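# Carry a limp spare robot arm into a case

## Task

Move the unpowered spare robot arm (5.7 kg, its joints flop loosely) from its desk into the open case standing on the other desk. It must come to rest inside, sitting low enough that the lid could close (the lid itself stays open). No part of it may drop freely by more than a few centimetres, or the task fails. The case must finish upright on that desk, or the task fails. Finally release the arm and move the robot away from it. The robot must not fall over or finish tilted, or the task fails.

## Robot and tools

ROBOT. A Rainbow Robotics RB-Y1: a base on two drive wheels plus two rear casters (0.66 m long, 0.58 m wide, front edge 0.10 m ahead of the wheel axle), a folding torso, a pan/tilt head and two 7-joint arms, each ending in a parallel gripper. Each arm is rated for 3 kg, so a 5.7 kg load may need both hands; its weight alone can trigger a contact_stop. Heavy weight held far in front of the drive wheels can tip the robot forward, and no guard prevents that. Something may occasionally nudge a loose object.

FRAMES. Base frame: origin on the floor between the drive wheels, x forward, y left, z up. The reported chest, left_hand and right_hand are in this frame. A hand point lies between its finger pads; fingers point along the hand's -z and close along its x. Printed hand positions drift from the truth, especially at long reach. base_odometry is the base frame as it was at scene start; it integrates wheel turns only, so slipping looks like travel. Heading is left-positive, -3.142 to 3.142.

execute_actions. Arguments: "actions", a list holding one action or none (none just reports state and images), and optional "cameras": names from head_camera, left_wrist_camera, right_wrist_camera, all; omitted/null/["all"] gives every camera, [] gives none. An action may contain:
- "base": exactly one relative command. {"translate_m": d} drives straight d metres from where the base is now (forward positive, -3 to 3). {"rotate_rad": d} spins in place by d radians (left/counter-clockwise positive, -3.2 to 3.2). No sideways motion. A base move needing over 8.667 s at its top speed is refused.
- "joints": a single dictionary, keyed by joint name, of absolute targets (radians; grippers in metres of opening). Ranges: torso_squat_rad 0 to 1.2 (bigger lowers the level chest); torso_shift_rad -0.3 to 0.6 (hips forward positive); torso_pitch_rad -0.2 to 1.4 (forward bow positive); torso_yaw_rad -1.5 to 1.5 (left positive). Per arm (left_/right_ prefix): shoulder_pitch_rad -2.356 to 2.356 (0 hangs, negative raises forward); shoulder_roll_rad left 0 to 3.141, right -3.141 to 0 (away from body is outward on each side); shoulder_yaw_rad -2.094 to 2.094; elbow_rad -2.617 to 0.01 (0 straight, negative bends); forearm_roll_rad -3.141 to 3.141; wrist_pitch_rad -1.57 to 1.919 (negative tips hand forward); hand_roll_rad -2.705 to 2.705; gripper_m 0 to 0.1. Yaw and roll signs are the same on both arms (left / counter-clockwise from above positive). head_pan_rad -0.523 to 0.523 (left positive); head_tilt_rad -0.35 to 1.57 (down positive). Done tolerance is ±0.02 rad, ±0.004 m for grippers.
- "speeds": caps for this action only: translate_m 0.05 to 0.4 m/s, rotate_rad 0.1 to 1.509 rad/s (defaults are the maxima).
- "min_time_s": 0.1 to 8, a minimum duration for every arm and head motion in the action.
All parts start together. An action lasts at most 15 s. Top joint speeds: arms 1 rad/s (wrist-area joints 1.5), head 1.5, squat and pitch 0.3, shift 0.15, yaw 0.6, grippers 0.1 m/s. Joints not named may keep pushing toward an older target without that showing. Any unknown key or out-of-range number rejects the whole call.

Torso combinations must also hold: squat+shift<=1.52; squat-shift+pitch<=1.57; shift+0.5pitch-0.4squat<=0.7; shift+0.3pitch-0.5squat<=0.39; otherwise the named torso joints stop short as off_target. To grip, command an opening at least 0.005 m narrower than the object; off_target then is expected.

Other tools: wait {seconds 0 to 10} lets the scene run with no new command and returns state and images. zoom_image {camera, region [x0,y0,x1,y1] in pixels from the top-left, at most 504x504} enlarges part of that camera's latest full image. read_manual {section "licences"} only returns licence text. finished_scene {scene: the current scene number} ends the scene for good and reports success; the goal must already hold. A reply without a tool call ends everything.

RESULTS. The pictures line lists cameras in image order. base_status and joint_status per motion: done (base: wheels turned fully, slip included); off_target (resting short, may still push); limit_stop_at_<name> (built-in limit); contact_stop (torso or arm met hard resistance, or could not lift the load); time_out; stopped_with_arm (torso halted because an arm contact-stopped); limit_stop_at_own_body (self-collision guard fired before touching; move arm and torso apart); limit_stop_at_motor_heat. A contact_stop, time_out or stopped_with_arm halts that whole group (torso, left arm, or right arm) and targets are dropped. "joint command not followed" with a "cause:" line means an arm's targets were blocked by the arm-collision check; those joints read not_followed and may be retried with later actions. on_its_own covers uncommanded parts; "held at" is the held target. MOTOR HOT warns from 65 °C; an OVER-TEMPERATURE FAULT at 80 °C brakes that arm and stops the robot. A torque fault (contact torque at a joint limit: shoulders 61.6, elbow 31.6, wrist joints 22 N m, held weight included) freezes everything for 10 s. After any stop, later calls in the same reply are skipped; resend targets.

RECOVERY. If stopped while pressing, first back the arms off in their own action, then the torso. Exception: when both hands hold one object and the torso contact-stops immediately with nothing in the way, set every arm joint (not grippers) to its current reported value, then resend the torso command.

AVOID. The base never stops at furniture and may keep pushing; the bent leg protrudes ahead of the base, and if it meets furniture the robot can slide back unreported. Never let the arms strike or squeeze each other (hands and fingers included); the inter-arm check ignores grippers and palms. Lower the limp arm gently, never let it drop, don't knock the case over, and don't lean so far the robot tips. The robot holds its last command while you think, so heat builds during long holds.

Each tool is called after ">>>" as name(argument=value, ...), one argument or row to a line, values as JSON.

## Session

>>> execute_actions(
  actions=[],
)

Scene clock: 0.00 s.
base_odometry: x=+0.000 y=+0.000 heading=+0.000 (m, m, rad; odometry frame)
base_status: not commanded
joint_positions: torso_squat_rad=+0.350 torso_shift_rad=+0.001 torso_pitch_rad=+0.002 torso_yaw_rad=+0.001 left_shoulder_pitch_rad=-0.012 left_shoulder_roll_rad=+0.024 left_shoulder_yaw_rad=-0.027 left_elbow_rad=-0.278 left_forearm_roll_rad=-0.025 left_wrist_pitch_rad=+0.001 left_hand_roll_rad=+0.027 left_gripper_m=+0.100 right_shoulder_pitch_rad=-0.046 right_shoulder_roll_rad=-0.007 right_shoulder_yaw_rad=-0.032 right_elbow_rad=-0.117 right_forearm_roll_rad=-0.038 right_wrist_pitch_rad=+0.018 right_hand_roll_rad=+0.017 right_gripper_m=+0.100 head_pan_rad=+0.000 head_tilt_rad=+0.401
joint_status: not commanded
chest: x=-0.2268 y=-0.0001 z=+1.2476 quat_wxyz=(+1.000, +0.000, +0.001, +0.000) (m; base frame)
left_hand: x=-0.0847 y=+0.2338 z=+0.5766 quat_wxyz=(+0.990, +0.010, -0.143, -0.016) (m; base frame)
right_hand: x=-0.1419 y=-0.2265 z=+0.5673 quat_wxyz=(+0.997, -0.003, -0.070, -0.018) (m; base frame)
pictures: head_camera, left_wrist_camera, right_wrist_camera
Images, in order (width x height): head_camera 896x504, left_wrist_camera 644x364, right_wrist_camera 644x364.

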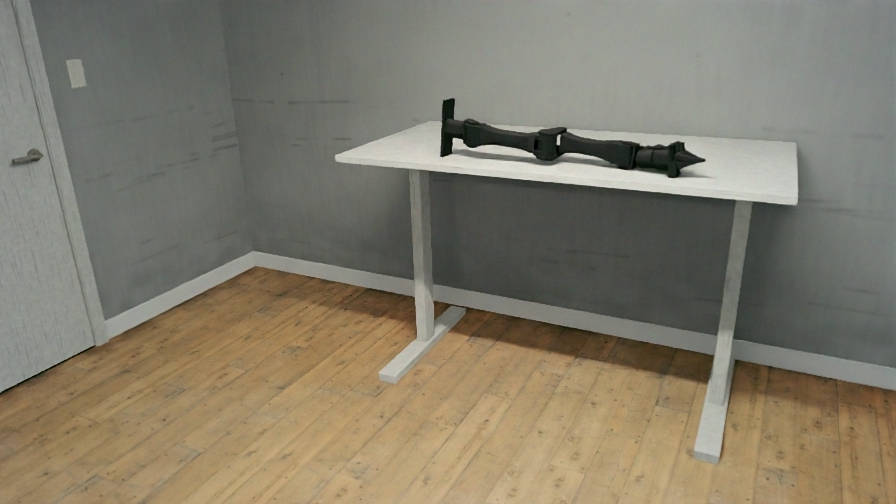

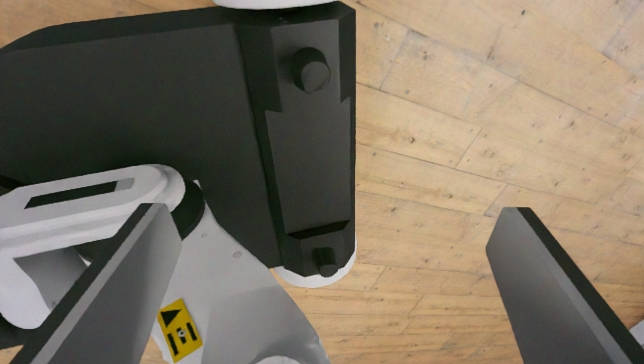

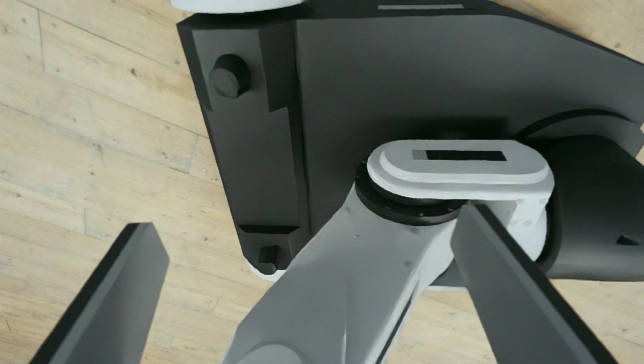

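>>> execute_actions(
  actions=[
    {"joints":{"torso_yaw_rad":-0.8,"head_pan_rad":-0.5}},
  ],
  cameras=["head_camera"],
)

Scene clock: 8.43 s.
base_odometry: x=+0.000 y=+0.000 heading=+0.000 (m, m, rad; odometry frame)
base_status: not commanded
joint_positions: torso_squat_rad=+0.350 torso_shift_rad=+0.001 torso_pitch_rad=+0.002 torso_yaw_rad=-0.800 left_shoulder_pitch_rad=-0.012 left_shoulder_roll_rad=+0.024 left_shoulder_yaw_rad=-0.027 left_elbow_rad=-0.278 left_forearm_roll_rad=-0.025 left_wrist_pitch_rad=+0.001 left_hand_roll_rad=+0.027 left_gripper_m=+0.100 right_shoulder_pitch_rad=-0.046 right_shoulder_roll_rad=-0.007 right_shoulder_yaw_rad=-0.032 right_elbow_rad=-0.117 right_forearm_roll_rad=-0.038 right_wrist_pitch_rad=+0.018 right_hand_roll_rad=+0.017 right_gripper_m=+0.100 head_pan_rad=-0.500 head_tilt_rad=+0.401
joint_status: all done
chest: x=-0.2268 y=-0.0001 z=+1.2476 quat_wxyz=(+0.921, -0.001, +0.001, -0.389) (m; base frame)
left_hand: x=+0.0400 y=+0.0599 z=+0.5765 quat_wxyz=(+0.905, -0.047, -0.136, -0.400) (m; base frame)
right_hand: x=-0.3303 y=-0.2195 z=+0.5676 quat_wxyz=(+0.911, -0.031, -0.064, -0.405) (m; base frame)
pictures: head_camera
Images, in order (width x height): head_camera 896x504.

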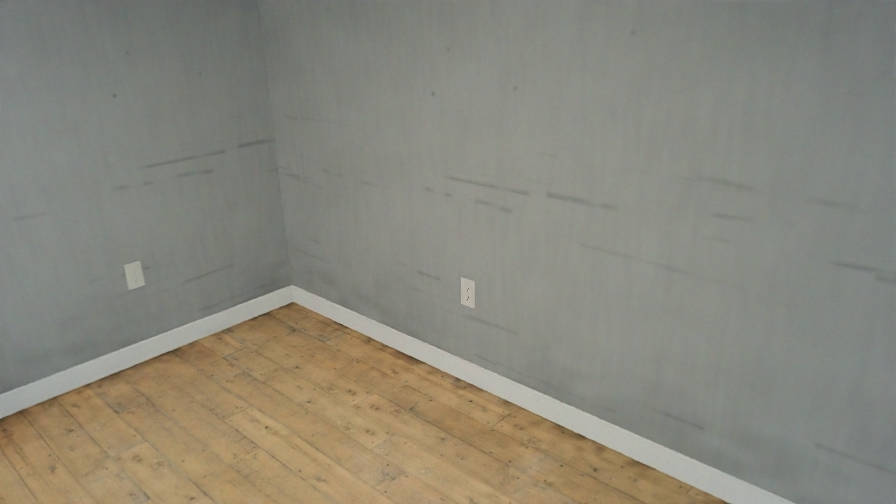

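>>> execute_actions(
  actions=[
    {"joints":{"torso_yaw_rad":-1.5,"head_pan_rad":-0.52,"head_tilt_rad":0.3}},
  ],
  cameras=["head_camera"],
)

Scene clock: 11.60 s.
base_odometry: x=+0.000 y=+0.000 heading=+0.000 (m, m, rad; odometry frame)
base_status: not commanded
joint_positions: torso_squat_rad=+0.350 torso_shift_rad=+0.001 torso_pitch_rad=+0.001 torso_yaw_rad=-1.212 left_shoulder_pitch_rad=-0.013 left_shoulder_roll_rad=+0.024 left_shoulder_yaw_rad=-0.027 left_elbow_rad=-0.278 left_forearm_roll_rad=-0.025 left_wrist_pitch_rad=+0.001 left_hand_roll_rad=+0.027 left_gripper_m=+0.100 right_shoulder_pitch_rad=-0.046 right_shoulder_roll_rad=-0.007 right_shoulder_yaw_rad=-0.032 right_elbow_rad=-0.117 right_forearm_roll_rad=-0.038 right_wrist_pitch_rad=+0.018 right_hand_roll_rad=+0.017 right_gripper_m=+0.100 head_pan_rad=-0.520 head_tilt_rad=+0.300
joint_status: torso_yaw_rad limit_stop_at_own_body (moved -0.412 of -0.700); the others done
on_its_own: torso_yaw_rad is held at -1.212, not at your -1.500, since a limit_stop_at_own_body
chest: x=-0.2268 y=-0.0001 z=+1.2476 quat_wxyz=(+0.822, -0.001, +0.000, -0.570) (m; base frame)
left_hand: x=+0.0417 y=-0.0527 z=+0.5766 quat_wxyz=(+0.804, -0.074, -0.123, -0.577) (m; base frame)
right_hand: x=-0.4095 y=-0.1600 z=+0.5677 quat_wxyz=(+0.809, -0.043, -0.056, -0.583) (m; base frame)
pictures: head_camera
Images, in order (width x height): head_camera 896x504.

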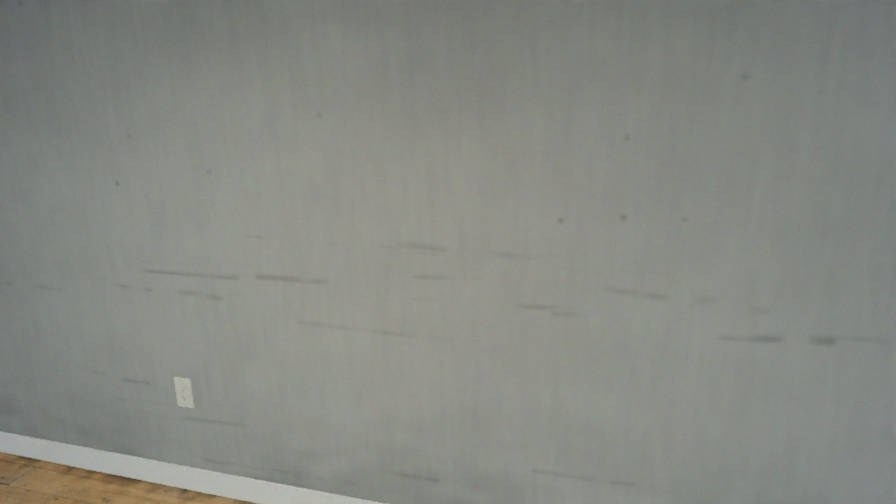

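>>> execute_actions(
  actions=[
    {"base":{"translate_m":1.22},"joints":{"torso_yaw_rad":1.4,"torso_squat_rad":0.1,"head_pan_rad":0.52,"head_tilt_rad":0.35,"left_shoulder_pitch_rad":-1.359,"left_shoulder_roll_rad":1.015,"left_shoulder_yaw_rad":-1.121,"left_elbow_rad":-1.627,"left_forearm_roll_rad":1.64,"left_wrist_pitch_rad":1.625,"left_hand_roll_rad":0.937,"right_shoulder_pitch_rad":-1.461,"right_shoulder_roll_rad":-0.642,"right_shoulder_yaw_rad":1.205,"right_elbow_rad":-1.13,"right_forearm_roll_rad":-1.571,"right_wrist_pitch_rad":1.571,"right_hand_roll_rad":-0.817},"min_time_s":3},
  ],
  cameras=["head_camera"],
)

Scene clock: 27.70 s.
base_odometry: x=+1.220 y=+0.000 heading=+0.000 (m, m, rad; odometry frame)
base_status: done
joint_positions: torso_squat_rad=+0.100 torso_shift_rad=+0.001 torso_pitch_rad=+0.002 torso_yaw_rad=+1.400 left_shoulder_pitch_rad=-1.359 left_shoulder_roll_rad=+1.015 left_shoulder_yaw_rad=-1.120 left_elbow_rad=-1.627 left_forearm_roll_rad=+1.640 left_wrist_pitch_rad=+1.625 left_hand_roll_rad=+0.937 left_gripper_m=+0.100 right_shoulder_pitch_rad=-1.461 right_shoulder_roll_rad=-0.642 right_shoulder_yaw_rad=+1.205 right_elbow_rad=-1.130 right_forearm_roll_rad=-1.571 right_wrist_pitch_rad=+1.571 right_hand_roll_rad=-0.817 right_gripper_m=+0.100 head_pan_rad=+0.520 head_tilt_rad=+0.350
joint_status: all done
chest: x=-0.2267 y=-0.0001 z=+1.2864 quat_wxyz=(+0.765, +0.000, +0.001, +0.644) (m; base frame)
left_hand: x=-0.3400 y=+0.4302 z=+1.1661 quat_wxyz=(+0.765, -0.004, +0.007, +0.644) (m; base frame)
right_hand: x=-0.0392 y=+0.4442 z=+1.1355 quat_wxyz=(+0.765, +0.001, +0.001, +0.645) (m; base frame)
pictures: head_camera
Images, in order (width x height): head_camera 896x504.

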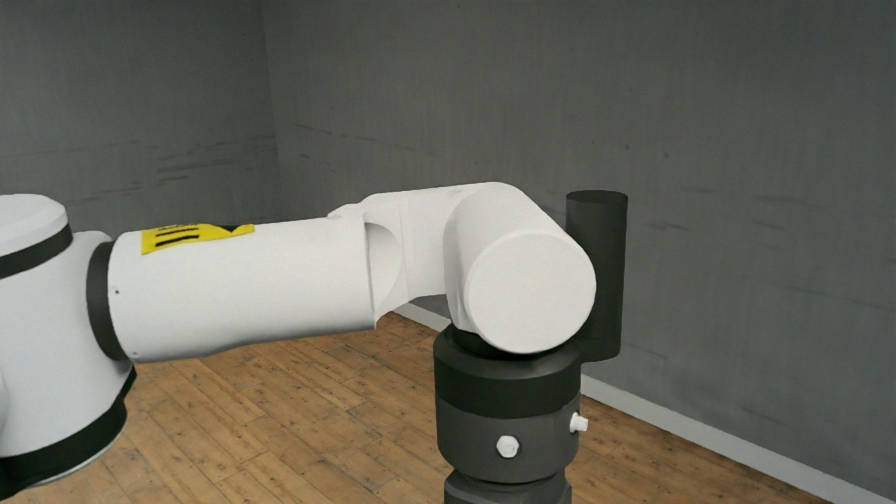

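>>> execute_actions(
  actions=[
    {"base":{"rotate_rad":0.85},"joints":{"torso_yaw_rad":1.5,"head_tilt_rad":0.25,"left_shoulder_pitch_rad":-0.6}},
  ],
  cameras=["head_camera"],
)

Scene clock: 34.47 s.
base_odometry: x=+1.220 y=+0.000 heading=+0.849 (m, m, rad; odometry frame)
base_status: done
joint_positions: torso_squat_rad=+0.100 torso_shift_rad=+0.001 torso_pitch_rad=+0.002 torso_yaw_rad=+1.500 left_shoulder_pitch_rad=-0.600 left_shoulder_roll_rad=+1.015 left_shoulder_yaw_rad=-1.121 left_elbow_rad=-1.627 left_forearm_roll_rad=+1.640 left_wrist_pitch_rad=+1.625 left_hand_roll_rad=+0.937 left_gripper_m=+0.100 right_shoulder_pitch_rad=-1.461 right_shoulder_roll_rad=-0.642 right_shoulder_yaw_rad=+1.205 right_elbow_rad=-1.130 right_forearm_roll_rad=-1.571 right_wrist_pitch_rad=+1.571 right_hand_roll_rad=-0.817 right_gripper_m=+0.100 head_pan_rad=+0.520 head_tilt_rad=+0.250
joint_status: all done
chest: x=-0.2268 y=-0.0001 z=+1.2864 quat_wxyz=(+0.732, +0.000, +0.001, +0.682) (m; base frame)
left_hand: x=-0.4778 y=+0.1904 z=+0.9500 quat_wxyz=(+0.592, -0.242, +0.260, +0.724) (m; base frame)
right_hand: x=-0.0844 y=+0.4608 z=+1.1356 quat_wxyz=(+0.731, +0.001, +0.001, +0.682) (m; base frame)
pictures: head_camera
Images, in order (width x height): head_camera 896x504.

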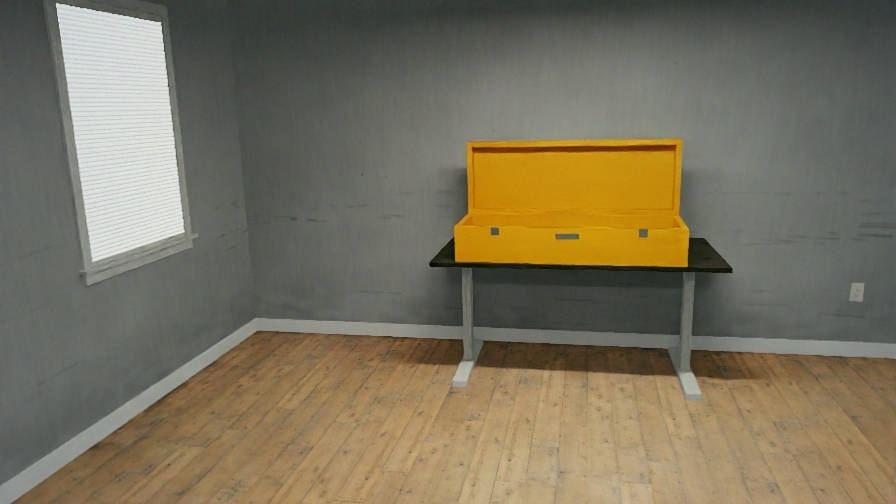

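>>> execute_actions(
  actions=[
    {"base":{"rotate_rad":-1.25},"joints":{"torso_yaw_rad":0,"head_pan_rad":0,"head_tilt_rad":0.6,"left_shoulder_pitch_rad":-0.6,"right_shoulder_pitch_rad":-0.5,"right_shoulder_roll_rad":-1.0}},
  ],
  cameras=["head_camera"],
)

Scene clock: 53.90 s.
base_odometry: x=+1.220 y=+0.000 heading=-0.400 (m, m, rad; odometry frame)
base_status: done
joint_positions: torso_squat_rad=+0.100 torso_shift_rad=+0.001 torso_pitch_rad=+0.002 torso_yaw_rad=+0.000 left_shoulder_pitch_rad=-0.600 left_shoulder_roll_rad=+1.015 left_shoulder_yaw_rad=-1.121 left_elbow_rad=-1.627 left_forearm_roll_rad=+1.640 left_wrist_pitch_rad=+1.625 left_hand_roll_rad=+0.937 left_gripper_m=+0.100 right_shoulder_pitch_rad=-0.500 right_shoulder_roll_rad=-1.000 right_shoulder_yaw_rad=+1.205 right_elbow_rad=-1.130 right_forearm_roll_rad=-1.571 right_wrist_pitch_rad=+1.571 right_hand_roll_rad=-0.817 right_gripper_m=+0.100 head_pan_rad=+0.000 head_tilt_rad=+0.600
joint_status: all done
chest: x=-0.2267 y=-0.0001 z=+1.2864 quat_wxyz=(+1.000, +0.000, +0.001, +0.000) (m; base frame)
left_hand: x=-0.0548 y=+0.2630 z=+0.9493 quat_wxyz=(+0.926, +0.000, +0.356, +0.126) (m; base frame)
right_hand: x=-0.0891 y=-0.3967 z=+0.8808 quat_wxyz=(+0.872, -0.099, +0.378, -0.294) (m; base frame)
pictures: head_camera
Images, in order (width x height): head_camera 896x504.

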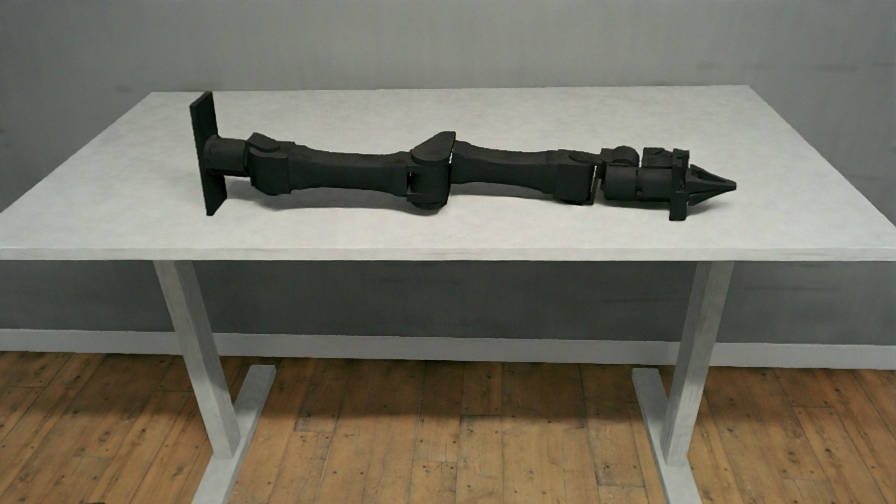

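>>> execute_actions(
  actions=[
    {"base":{"translate_m":0.53},"speeds":{"translate_m":0.25},"joints":{"torso_squat_rad":0.0,"head_pan_rad":0.45,"head_tilt_rad":0.75,"left_shoulder_pitch_rad":-1.251,"left_shoulder_roll_rad":1.061,"left_shoulder_yaw_rad":-1.102,"left_elbow_rad":-0.81,"left_forearm_roll_rad":1.571,"left_wrist_pitch_rad":1.571,"left_hand_roll_rad":1.612,"right_shoulder_pitch_rad":-1.461,"right_shoulder_roll_rad":-0.642}},
  ],
)

Scene clock: 76.53 s.
base_odometry: x=+1.708 y=-0.207 heading=-0.401 (m, m, rad; odometry frame)
base_status: done
joint_positions: torso_squat_rad=+0.000 torso_shift_rad=+0.001 torso_pitch_rad=+0.002 torso_yaw_rad=+0.000 left_shoulder_pitch_rad=-1.251 left_shoulder_roll_rad=+1.061 left_shoulder_yaw_rad=-1.102 left_elbow_rad=-0.810 left_forearm_roll_rad=+1.571 left_wrist_pitch_rad=+1.571 left_hand_roll_rad=+1.612 left_gripper_m=+0.100 right_shoulder_pitch_rad=-1.461 right_shoulder_roll_rad=-0.642 right_shoulder_yaw_rad=+1.205 right_elbow_rad=-1.130 right_forearm_roll_rad=-1.571 right_wrist_pitch_rad=+1.571 right_hand_roll_rad=-0.817 right_gripper_m=+0.100 head_pan_rad=+0.450 head_tilt_rad=+0.750
joint_status: all done
chest: x=-0.2267 y=-0.0001 z=+1.2899 quat_wxyz=(+1.000, +0.000, +0.001, +0.000) (m; base frame)
left_hand: x=+0.2499 y=+0.4098 z=+1.1385 quat_wxyz=(+0.707, +0.000, +0.001, +0.707) (m; base frame)
right_hand: x=+0.2429 y=-0.1098 z=+1.1389 quat_wxyz=(+1.000, +0.000, +0.001, +0.000) (m; base frame)
pictures: head_camera, left_wrist_camera, right_wrist_camera
Images, in order (width x height): head_camera 896x504, left_wrist_camera 644x364, right_wrist_camera 644x364.

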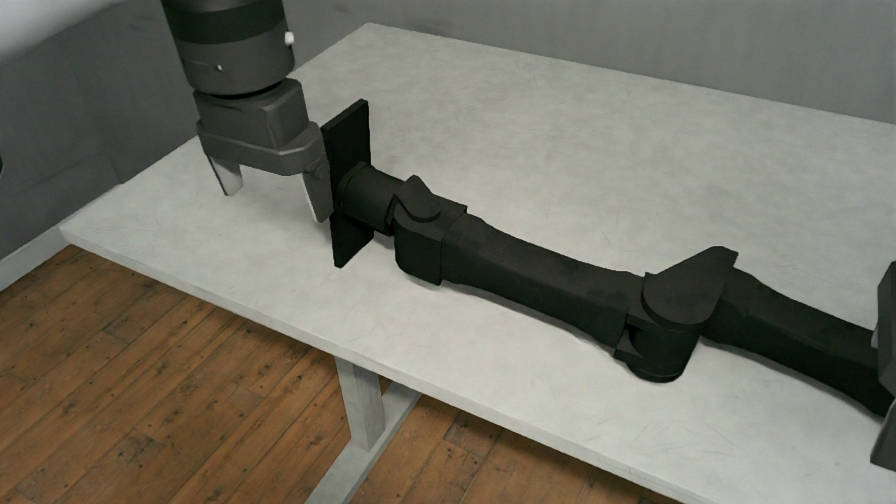

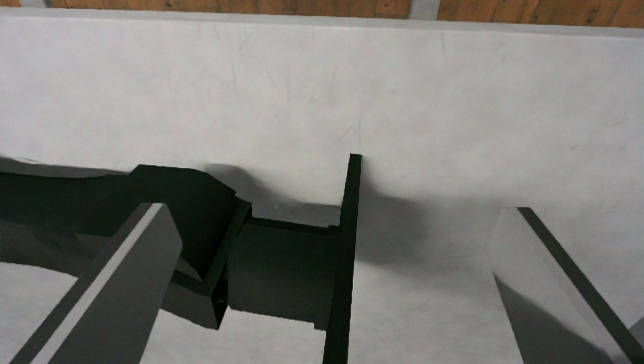

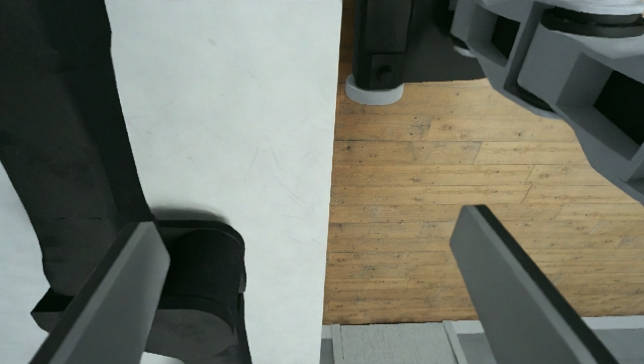

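>>> execute_actions(
  actions=[
    {"base":{"translate_m":0.115},"speeds":{"translate_m":0.15},"joints":{"torso_squat_rad":0.3,"left_gripper_m":0.06}},
  ],
)

Scene clock: 84.67 s.
base_odometry: x=+1.814 y=-0.252 heading=-0.401 (m, m, rad; odometry frame)
base_status: done
joint_positions: torso_squat_rad=+0.300 torso_shift_rad=+0.001 torso_pitch_rad=+0.000 torso_yaw_rad=+0.000 left_shoulder_pitch_rad=-1.256 left_shoulder_roll_rad=+1.064 left_shoulder_yaw_rad=-1.101 left_elbow_rad=-0.810 left_forearm_roll_rad=+1.571 left_wrist_pitch_rad=+1.571 left_hand_roll_rad=+1.612 left_gripper_m=+0.060 right_shoulder_pitch_rad=-1.461 right_shoulder_roll_rad=-0.642 right_shoulder_yaw_rad=+1.205 right_elbow_rad=-1.130 right_forearm_roll_rad=-1.571 right_wrist_pitch_rad=+1.571 right_hand_roll_rad=-0.817 right_gripper_m=+0.100 head_pan_rad=+0.450 head_tilt_rad=+0.750
joint_status: all done
chest: x=-0.2276 y=-0.0005 z=+1.2586 quat_wxyz=(+1.000, +0.000, +0.000, +0.000) (m; base frame)
left_hand: x=+0.2505 y=+0.4100 z=+1.1110 quat_wxyz=(+0.707, -0.002, -0.002, +0.707) (m; base frame)
right_hand: x=+0.2423 y=-0.1100 z=+1.1081 quat_wxyz=(+1.000, +0.000, +0.000, +0.000) (m; base frame)
pictures: head_camera, left_wrist_camera, right_wrist_camera
Images, in order (width x height): head_camera 896x504, left_wrist_camera 644x364, right_wrist_camera 644x364.

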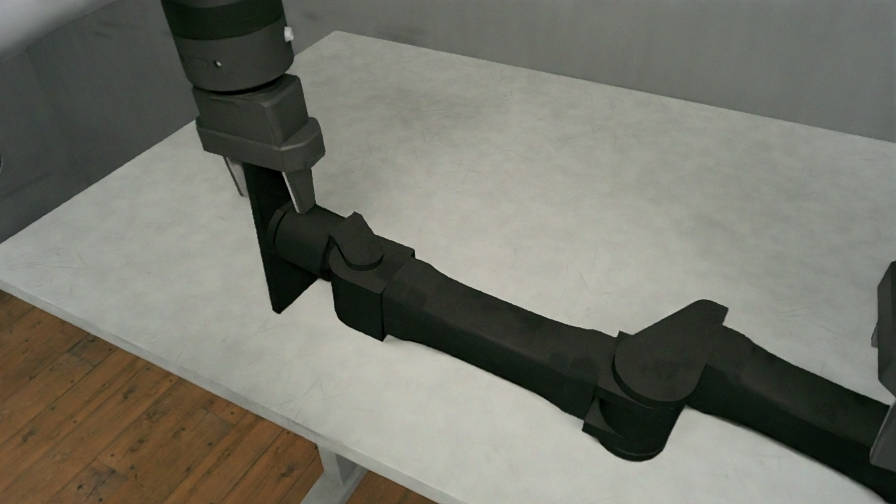

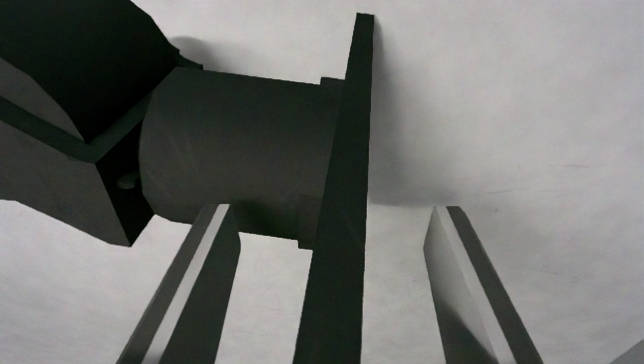

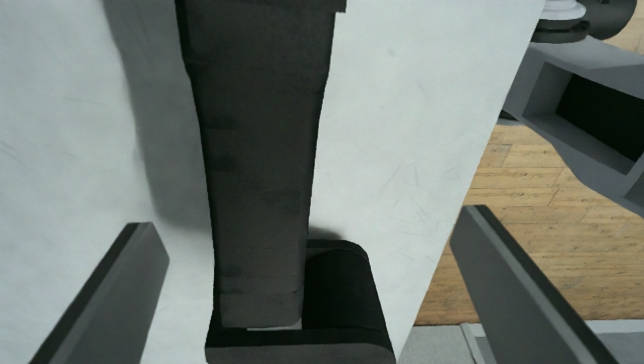

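>>> execute_actions(
  actions=[
    {"base":{"translate_m":-0.01},"joints":{"torso_squat_rad":0.225,"left_gripper_m":0.03}},
  ],
  cameras=["left_wrist_camera"],
)

>>> execute_actions(
  actions=[
    {"joints":{"left_gripper_m":0.005}},
  ],
  cameras=["head_camera","left_wrist_camera"],
)

Scene clock: 89.80 s.
base_odometry: x=+1.804 y=-0.248 heading=-0.402 (m, m, rad; odometry frame)
base_status: done
joint_positions: torso_squat_rad=+0.225 torso_shift_rad=+0.001 torso_pitch_rad=+0.002 torso_yaw_rad=+0.000 left_shoulder_pitch_rad=-1.252 left_shoulder_roll_rad=+1.061 left_shoulder_yaw_rad=-1.101 left_elbow_rad=-0.810 left_forearm_roll_rad=+1.571 left_wrist_pitch_rad=+1.571 left_hand_roll_rad=+1.612 left_gripper_m=+0.030 right_shoulder_pitch_rad=-1.461 right_shoulder_roll_rad=-0.642 right_shoulder_yaw_rad=+1.205 right_elbow_rad=-1.130 right_forearm_roll_rad=-1.571 right_wrist_pitch_rad=+1.571 right_hand_roll_rad=-0.817 right_gripper_m=+0.100 head_pan_rad=+0.450 head_tilt_rad=+0.750
joint_status: all done
chest: x=-0.2267 y=-0.0002 z=+1.2723 quat_wxyz=(+1.000, +0.000, +0.001, +0.000) (m; base frame)
left_hand: x=+0.2501 y=+0.4098 z=+1.1212 quat_wxyz=(+0.707, +0.000, +0.001, +0.707) (m; base frame)
right_hand: x=+0.2429 y=-0.1099 z=+1.1211 quat_wxyz=(+1.000, +0.000, +0.001, +0.000) (m; base frame)
pictures: left_wrist_camera
Images, in order (width x height): left_wrist_camera 644x364.

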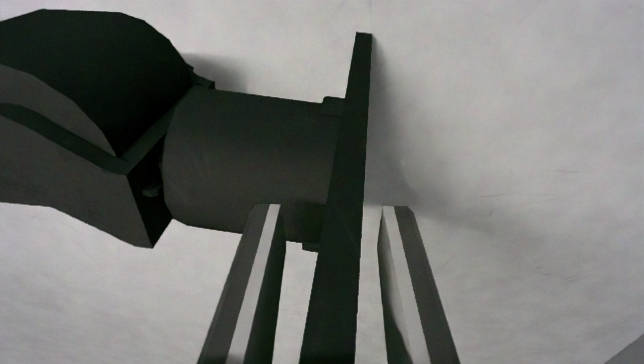

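Scene clock: 90.53 s.
base_odometry: x=+1.804 y=-0.248 heading=-0.402 (m, m, rad; odometry frame)
base_status: not commanded
joint_positions: torso_squat_rad=+0.225 torso_shift_rad=+0.001 torso_pitch_rad=+0.002 torso_yaw_rad=+0.000 left_shoulder_pitch_rad=-1.252 left_shoulder_roll_rad=+1.061 left_shoulder_yaw_rad=-1.102 left_elbow_rad=-0.810 left_forearm_roll_rad=+1.571 left_wrist_pitch_rad=+1.571 left_hand_roll_rad=+1.612 left_gripper_m=+0.015 right_shoulder_pitch_rad=-1.461 right_shoulder_roll_rad=-0.642 right_shoulder_yaw_rad=+1.205 right_elbow_rad=-1.130 right_forearm_roll_rad=-1.571 right_wrist_pitch_rad=+1.571 right_hand_roll_rad=-0.817 right_gripper_m=+0.100 head_pan_rad=+0.450 head_tilt_rad=+0.750
joint_status: left_gripper_m off_target (ended at +0.015, target +0.005)
chest: x=-0.2267 y=-0.0002 z=+1.2723 quat_wxyz=(+1.000, +0.000, +0.001, +0.000) (m; base frame)
left_hand: x=+0.2500 y=+0.4099 z=+1.1211 quat_wxyz=(+0.707, +0.000, +0.001, +0.707) (m; base frame)
right_hand: x=+0.2429 y=-0.1099 z=+1.1211 quat_wxyz=(+1.000, +0.000, +0.001, +0.000) (m; base frame)
pictures: head_camera, left_wrist_camera
Images, in order (width x height): head_camera 896x504, left_wrist_camera 644x364.

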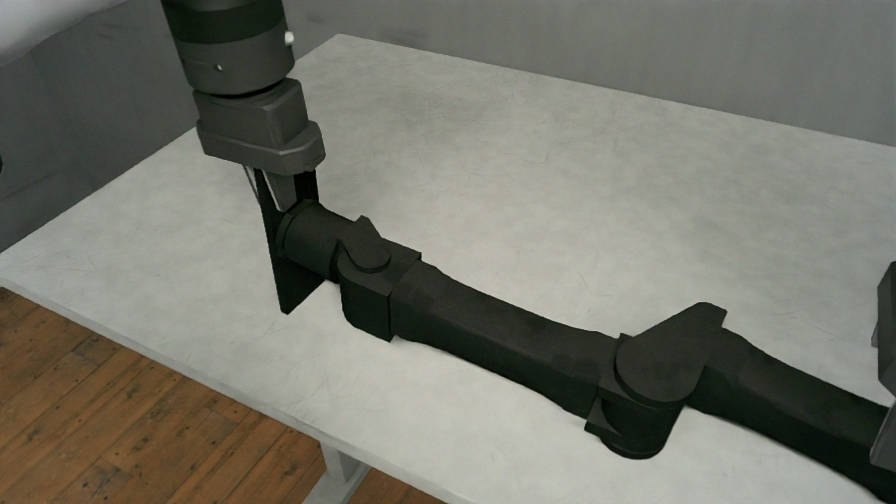

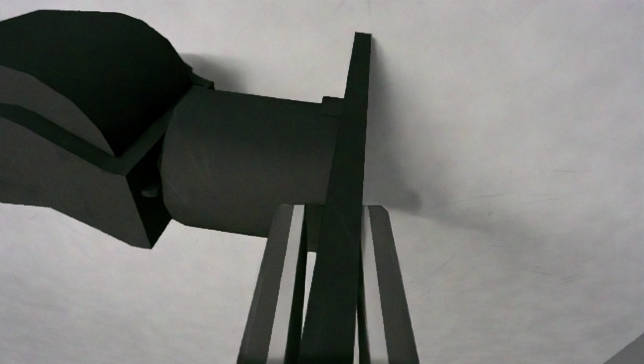

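>>> execute_actions(
  actions=[
    {"base":{"translate_m":0.055},"speeds":{"translate_m":0.06},"joints":{"torso_squat_rad":0.19,"right_shoulder_pitch_rad":-1.8}},
  ],
  cameras=["head_camera","left_wrist_camera"],
)

Scene clock: 95.97 s.
base_odometry: x=+1.855 y=-0.269 heading=-0.402 (m, m, rad; odometry frame)
base_status: done
joint_positions: torso_squat_rad=+0.190 torso_shift_rad=+0.001 torso_pitch_rad=+0.002 torso_yaw_rad=+0.000 left_shoulder_pitch_rad=-1.249 left_shoulder_roll_rad=+1.059 left_shoulder_yaw_rad=-1.103 left_elbow_rad=-0.810 left_forearm_roll_rad=+1.571 left_wrist_pitch_rad=+1.571 left_hand_roll_rad=+1.612 left_gripper_m=+0.017 right_shoulder_pitch_rad=-1.800 right_shoulder_roll_rad=-0.642 right_shoulder_yaw_rad=+1.205 right_elbow_rad=-1.130 right_forearm_roll_rad=-1.571 right_wrist_pitch_rad=+1.571 right_hand_roll_rad=-0.817 right_gripper_m=+0.100 head_pan_rad=+0.450 head_tilt_rad=+0.750
joint_status: all done
chest: x=-0.2264 y=+0.0000 z=+1.2773 quat_wxyz=(+1.000, +0.000, +0.001, +0.000) (m; base frame)
left_hand: x=+0.2495 y=+0.4096 z=+1.1237 quat_wxyz=(+0.708, +0.002, +0.002, +0.707) (m; base frame)
right_hand: x=+0.2762 y=-0.0527 z=+1.2823 quat_wxyz=(+0.986, +0.000, -0.157, +0.058) (m; base frame)
pictures: head_camera, left_wrist_camera
Images, in order (width x height): head_camera 896x504, left_wrist_camera 644x364.

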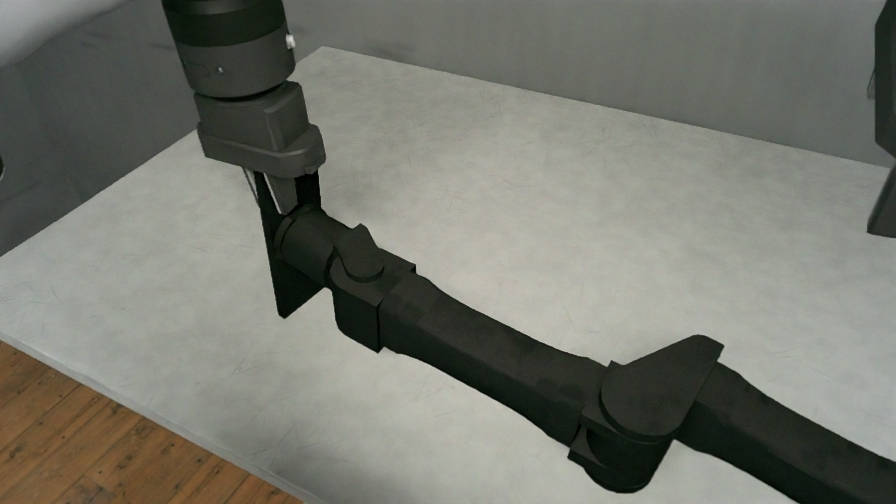

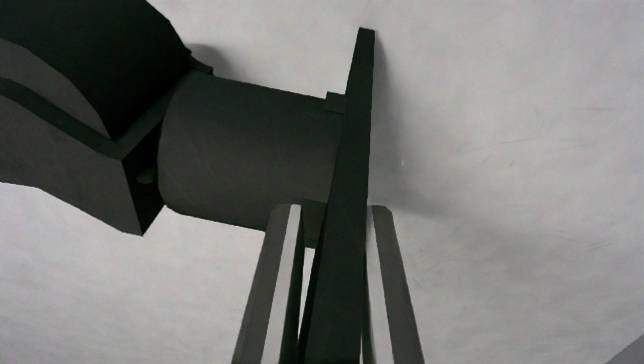

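>>> execute_actions(
  actions=[
    {"joints":{"torso_squat_rad":0.15,"left_wrist_pitch_rad":1.9},"min_time_s":1.5},
  ],
  cameras=["head_camera","left_wrist_camera"],
)

Scene clock: 106.67 s.
base_odometry: x=+1.855 y=-0.269 heading=-0.402 (m, m, rad; odometry frame)
base_status: not commanded
joint_positions: torso_squat_rad=+0.150 torso_shift_rad=+0.001 torso_pitch_rad=+0.002 torso_yaw_rad=+0.000 left_shoulder_pitch_rad=-1.249 left_shoulder_roll_rad=+1.059 left_shoulder_yaw_rad=-1.103 left_elbow_rad=-0.810 left_forearm_roll_rad=+1.571 left_wrist_pitch_rad=+1.899 left_hand_roll_rad=+1.612 left_gripper_m=+0.014 right_shoulder_pitch_rad=-1.800 right_shoulder_roll_rad=-0.642 right_shoulder_yaw_rad=+1.205 right_elbow_rad=-1.130 right_forearm_roll_rad=-1.571 right_wrist_pitch_rad=+1.571 right_hand_roll_rad=-0.817 right_gripper_m=+0.100 head_pan_rad=+0.450 head_tilt_rad=+0.750
joint_status: all done
chest: x=-0.2263 y=+0.0000 z=+1.2821 quat_wxyz=(+1.000, +0.000, +0.001, +0.000) (m; base frame)
left_hand: x=+0.1753 y=+0.4126 z=+1.1411 quat_wxyz=(+0.698, +0.122, +0.113, +0.697) (m; base frame)
right_hand: x=+0.2762 y=-0.0527 z=+1.2870 quat_wxyz=(+0.986, +0.000, -0.157, +0.058) (m; base frame)
pictures: head_camera, left_wrist_camera
Images, in order (width x height): head_camera 896x504, left_wrist_camera 644x364.

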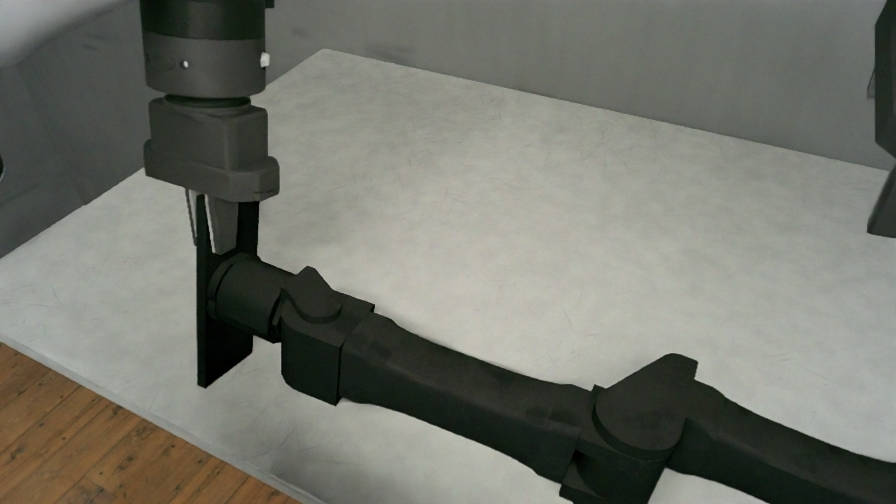

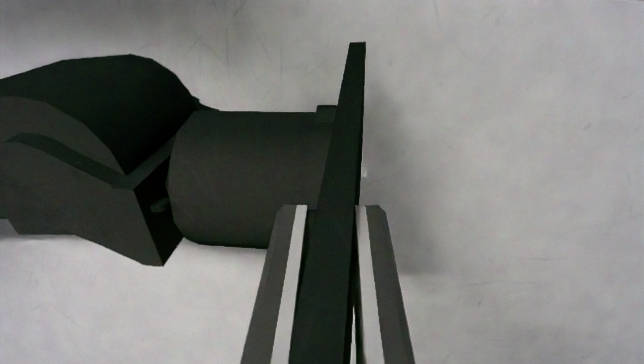

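>>> execute_actions(
  actions=[
    {"base":{"translate_m":0.05},"speeds":{"translate_m":0.05},"joints":{"torso_squat_rad":0.275}},
  ],
  cameras=["head_camera","left_wrist_camera"],
)

Scene clock: 112.97 s.
base_odometry: x=+1.901 y=-0.289 heading=-0.403 (m, m, rad; odometry frame)
base_status: done
joint_positions: torso_squat_rad=+0.275 torso_shift_rad=+0.001 torso_pitch_rad=+0.001 torso_yaw_rad=+0.000 left_shoulder_pitch_rad=-1.252 left_shoulder_roll_rad=+1.062 left_shoulder_yaw_rad=-1.102 left_elbow_rad=-0.810 left_forearm_roll_rad=+1.571 left_wrist_pitch_rad=+1.901 left_hand_roll_rad=+1.612 left_gripper_m=+0.014 right_shoulder_pitch_rad=-1.800 right_shoulder_roll_rad=-0.642 right_shoulder_yaw_rad=+1.205 right_elbow_rad=-1.130 right_forearm_roll_rad=-1.571 right_wrist_pitch_rad=+1.571 right_hand_roll_rad=-0.817 right_gripper_m=+0.100 head_pan_rad=+0.450 head_tilt_rad=+0.750
joint_status: all done
chest: x=-0.2270 y=-0.0003 z=+1.2636 quat_wxyz=(+1.000, +0.000, +0.001, +0.000) (m; base frame)
left_hand: x=+0.1753 y=+0.4132 z=+1.1256 quat_wxyz=(+0.697, +0.121, +0.111, +0.698) (m; base frame)
right_hand: x=+0.2756 y=-0.0530 z=+1.2690 quat_wxyz=(+0.986, +0.000, -0.158, +0.058) (m; base frame)
pictures: head_camera, left_wrist_camera
Images, in order (width x height): head_camera 896x504, left_wrist_camera 644x364.

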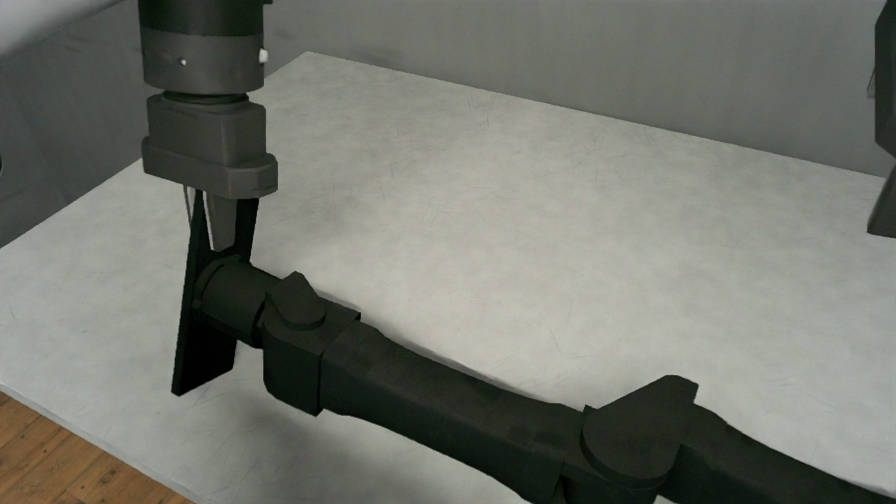

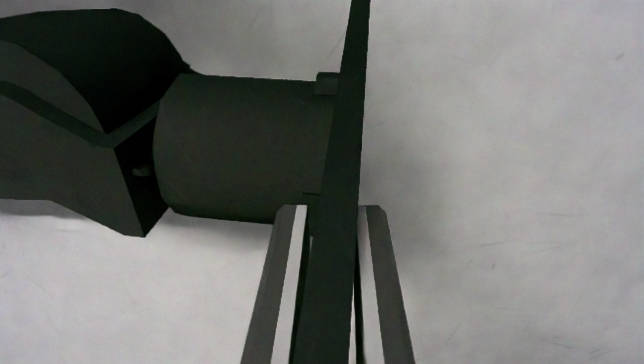

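>>> execute_actions(
  actions=[
    {"joints":{"torso_squat_rad":0.29,"left_wrist_pitch_rad":1.7},"min_time_s":1.0},
  ],
  cameras=["head_camera","left_wrist_camera"],
)

Scene clock: 117.60 s.
base_odometry: x=+1.901 y=-0.289 heading=-0.403 (m, m, rad; odometry frame)
base_status: not commanded
joint_positions: torso_squat_rad=+0.290 torso_shift_rad=+0.001 torso_pitch_rad=+0.001 torso_yaw_rad=+0.000 left_shoulder_pitch_rad=-1.251 left_shoulder_roll_rad=+1.061 left_shoulder_yaw_rad=-1.102 left_elbow_rad=-0.810 left_forearm_roll_rad=+1.571 left_wrist_pitch_rad=+1.701 left_hand_roll_rad=+1.612 left_gripper_m=+0.015 right_shoulder_pitch_rad=-1.800 right_shoulder_roll_rad=-0.642 right_shoulder_yaw_rad=+1.205 right_elbow_rad=-1.130 right_forearm_roll_rad=-1.571 right_wrist_pitch_rad=+1.571 right_hand_roll_rad=-0.817 right_gripper_m=+0.100 head_pan_rad=+0.450 head_tilt_rad=+0.750
joint_status: all done
chest: x=-0.2270 y=-0.0003 z=+1.2607 quat_wxyz=(+1.000, +0.000, +0.001, +0.000) (m; base frame)
left_hand: x=+0.2199 y=+0.4110 z=+1.1114 quat_wxyz=(+0.706, +0.048, +0.045, +0.706) (m; base frame)
right_hand: x=+0.2756 y=-0.0530 z=+1.2661 quat_wxyz=(+0.986, +0.000, -0.158, +0.058) (m; base frame)
pictures: head_camera, left_wrist_camera
Images, in order (width x height): head_camera 896x504, left_wrist_camera 644x364.

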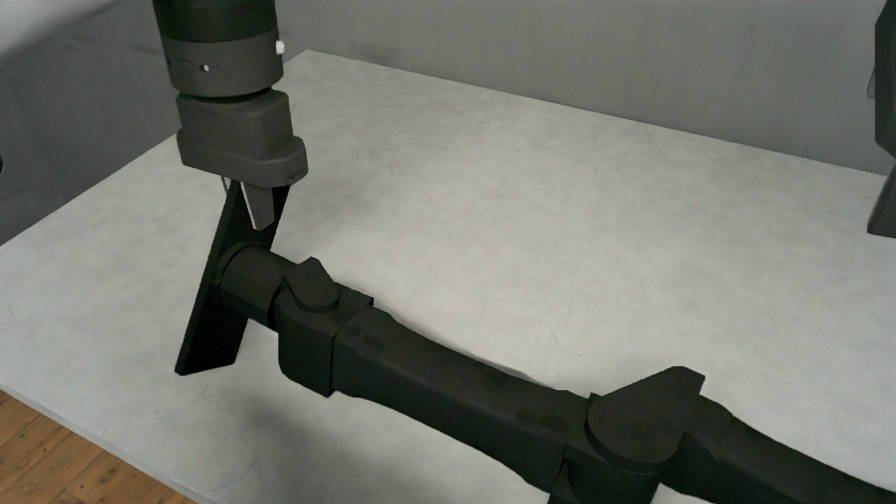

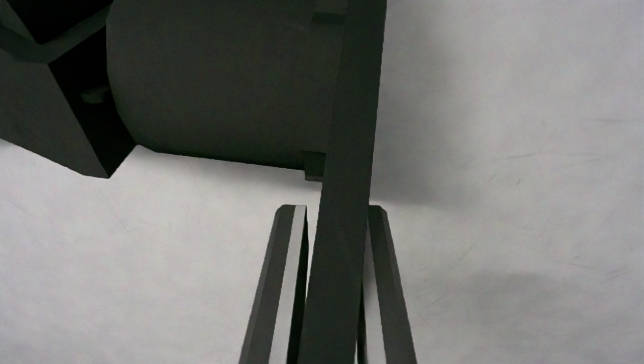

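>>> execute_actions(
  actions=[
    {"joints":{"torso_squat_rad":0.382,"left_wrist_pitch_rad":1.525},"min_time_s":0.7},
  ],
  cameras=["head_camera"],
)

Scene clock: 121.13 s.
base_odometry: x=+1.901 y=-0.289 heading=-0.403 (m, m, rad; odometry frame)
base_status: not commanded
joint_positions: torso_squat_rad=+0.382 torso_shift_rad=+0.001 torso_pitch_rad=+0.001 torso_yaw_rad=+0.000 left_shoulder_pitch_rad=-1.252 left_shoulder_roll_rad=+1.061 left_shoulder_yaw_rad=-1.102 left_elbow_rad=-0.810 left_forearm_roll_rad=+1.571 left_wrist_pitch_rad=+1.525 left_hand_roll_rad=+1.612 left_gripper_m=+0.014 right_shoulder_pitch_rad=-1.800 right_shoulder_roll_rad=-0.642 right_shoulder_yaw_rad=+1.205 right_elbow_rad=-1.130 right_forearm_roll_rad=-1.571 right_wrist_pitch_rad=+1.571 right_hand_roll_rad=-0.817 right_gripper_m=+0.100 head_pan_rad=+0.450 head_tilt_rad=+0.750
joint_status: all done
chest: x=-0.2269 y=-0.0003 z=+1.2395 quat_wxyz=(+1.000, +0.000, +0.001, +0.000) (m; base frame)
left_hand: x=+0.2606 y=+0.4089 z=+1.0887 quat_wxyz=(+0.707, -0.017, -0.015, +0.707) (m; base frame)
right_hand: x=+0.2757 y=-0.0530 z=+1.2448 quat_wxyz=(+0.986, +0.000, -0.158, +0.058) (m; base frame)
pictures: head_camera
Images, in order (width x height): head_camera 896x504.

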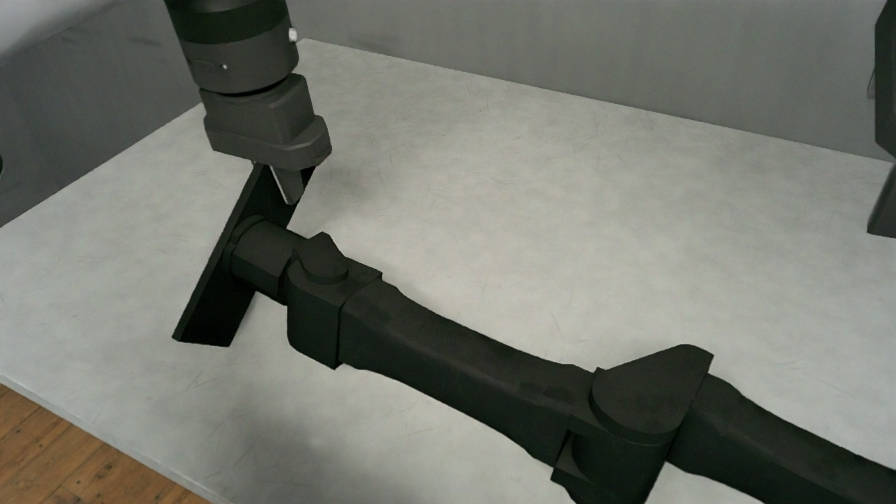

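>>> execute_actions(
  actions=[
    {"joints":{"torso_squat_rad":0.48,"left_wrist_pitch_rad":1.46},"min_time_s":0.7},
  ],
  cameras=["head_camera"],
)

Scene clock: 124.73 s.
base_odometry: x=+1.901 y=-0.289 heading=-0.403 (m, m, rad; odometry frame)
base_status: not commanded
joint_positions: torso_squat_rad=+0.480 torso_shift_rad=+0.001 torso_pitch_rad=+0.001 torso_yaw_rad=+0.000 left_shoulder_pitch_rad=-1.253 left_shoulder_roll_rad=+1.062 left_shoulder_yaw_rad=-1.102 left_elbow_rad=-0.810 left_forearm_roll_rad=+1.570 left_wrist_pitch_rad=+1.460 left_hand_roll_rad=+1.612 left_gripper_m=+0.013 right_shoulder_pitch_rad=-1.800 right_shoulder_roll_rad=-0.642 right_shoulder_yaw_rad=+1.205 right_elbow_rad=-1.130 right_forearm_roll_rad=-1.571 right_wrist_pitch_rad=+1.571 right_hand_roll_rad=-0.817 right_gripper_m=+0.100 head_pan_rad=+0.450 head_tilt_rad=+0.750
joint_status: all done
chest: x=-0.2269 y=-0.0002 z=+1.2108 quat_wxyz=(+1.000, +0.000, +0.001, +0.000) (m; base frame)
left_hand: x=+0.2759 y=+0.4090 z=+1.0622 quat_wxyz=(+0.706, -0.041, -0.038, +0.706) (m; base frame)
right_hand: x=+0.2757 y=-0.0530 z=+1.2162 quat_wxyz=(+0.986, +0.000, -0.158, +0.058) (m; base frame)
pictures: head_camera
Images, in order (width x height): head_camera 896x504.

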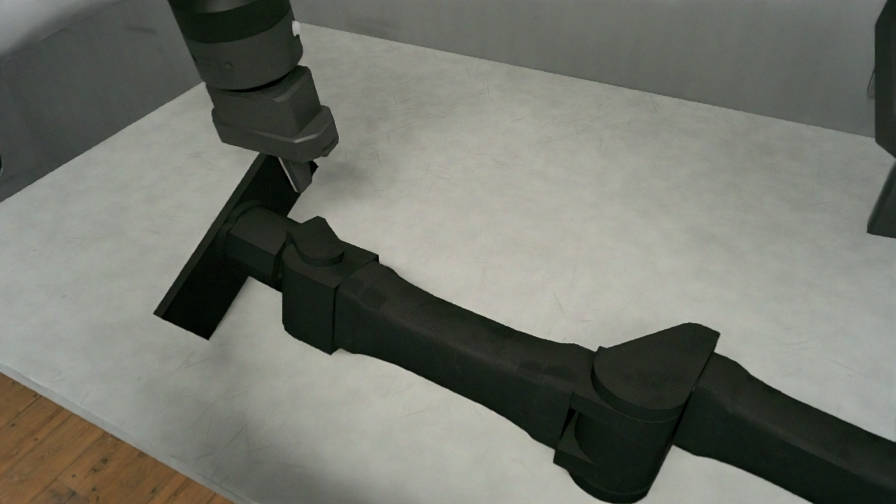

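>>> execute_actions(
  actions=[
    {"joints":{"torso_squat_rad":0.60,"left_wrist_pitch_rad":1.57},"min_time_s":0.8},
  ],
  cameras=["head_camera"],
)

Scene clock: 129.10 s.
base_odometry: x=+1.901 y=-0.289 heading=-0.403 (m, m, rad; odometry frame)
base_status: not commanded
joint_positions: torso_squat_rad=+0.600 torso_shift_rad=+0.001 torso_pitch_rad=+0.002 torso_yaw_rad=+0.000 left_shoulder_pitch_rad=-1.252 left_shoulder_roll_rad=+1.062 left_shoulder_yaw_rad=-1.102 left_elbow_rad=-0.810 left_forearm_roll_rad=+1.570 left_wrist_pitch_rad=+1.570 left_hand_roll_rad=+1.612 left_gripper_m=+0.011 right_shoulder_pitch_rad=-1.800 right_shoulder_roll_rad=-0.642 right_shoulder_yaw_rad=+1.205 right_elbow_rad=-1.130 right_forearm_roll_rad=-1.571 right_wrist_pitch_rad=+1.571 right_hand_roll_rad=-0.817 right_gripper_m=+0.100 head_pan_rad=+0.450 head_tilt_rad=+0.750
joint_status: all done
chest: x=-0.2269 y=-0.0001 z=+1.1677 quat_wxyz=(+1.000, +0.000, +0.001, +0.000) (m; base frame)
left_hand: x=+0.2502 y=+0.4104 z=+1.0168 quat_wxyz=(+0.707, +0.000, +0.000, +0.707) (m; base frame)
right_hand: x=+0.2757 y=-0.0528 z=+1.1729 quat_wxyz=(+0.986, +0.000, -0.158, +0.058) (m; base frame)
pictures: head_camera
Images, in order (width x height): head_camera 896x504.

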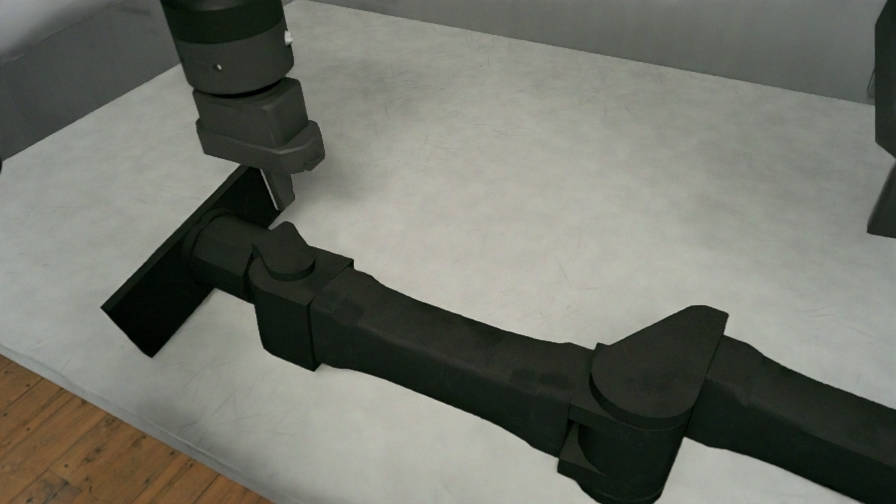

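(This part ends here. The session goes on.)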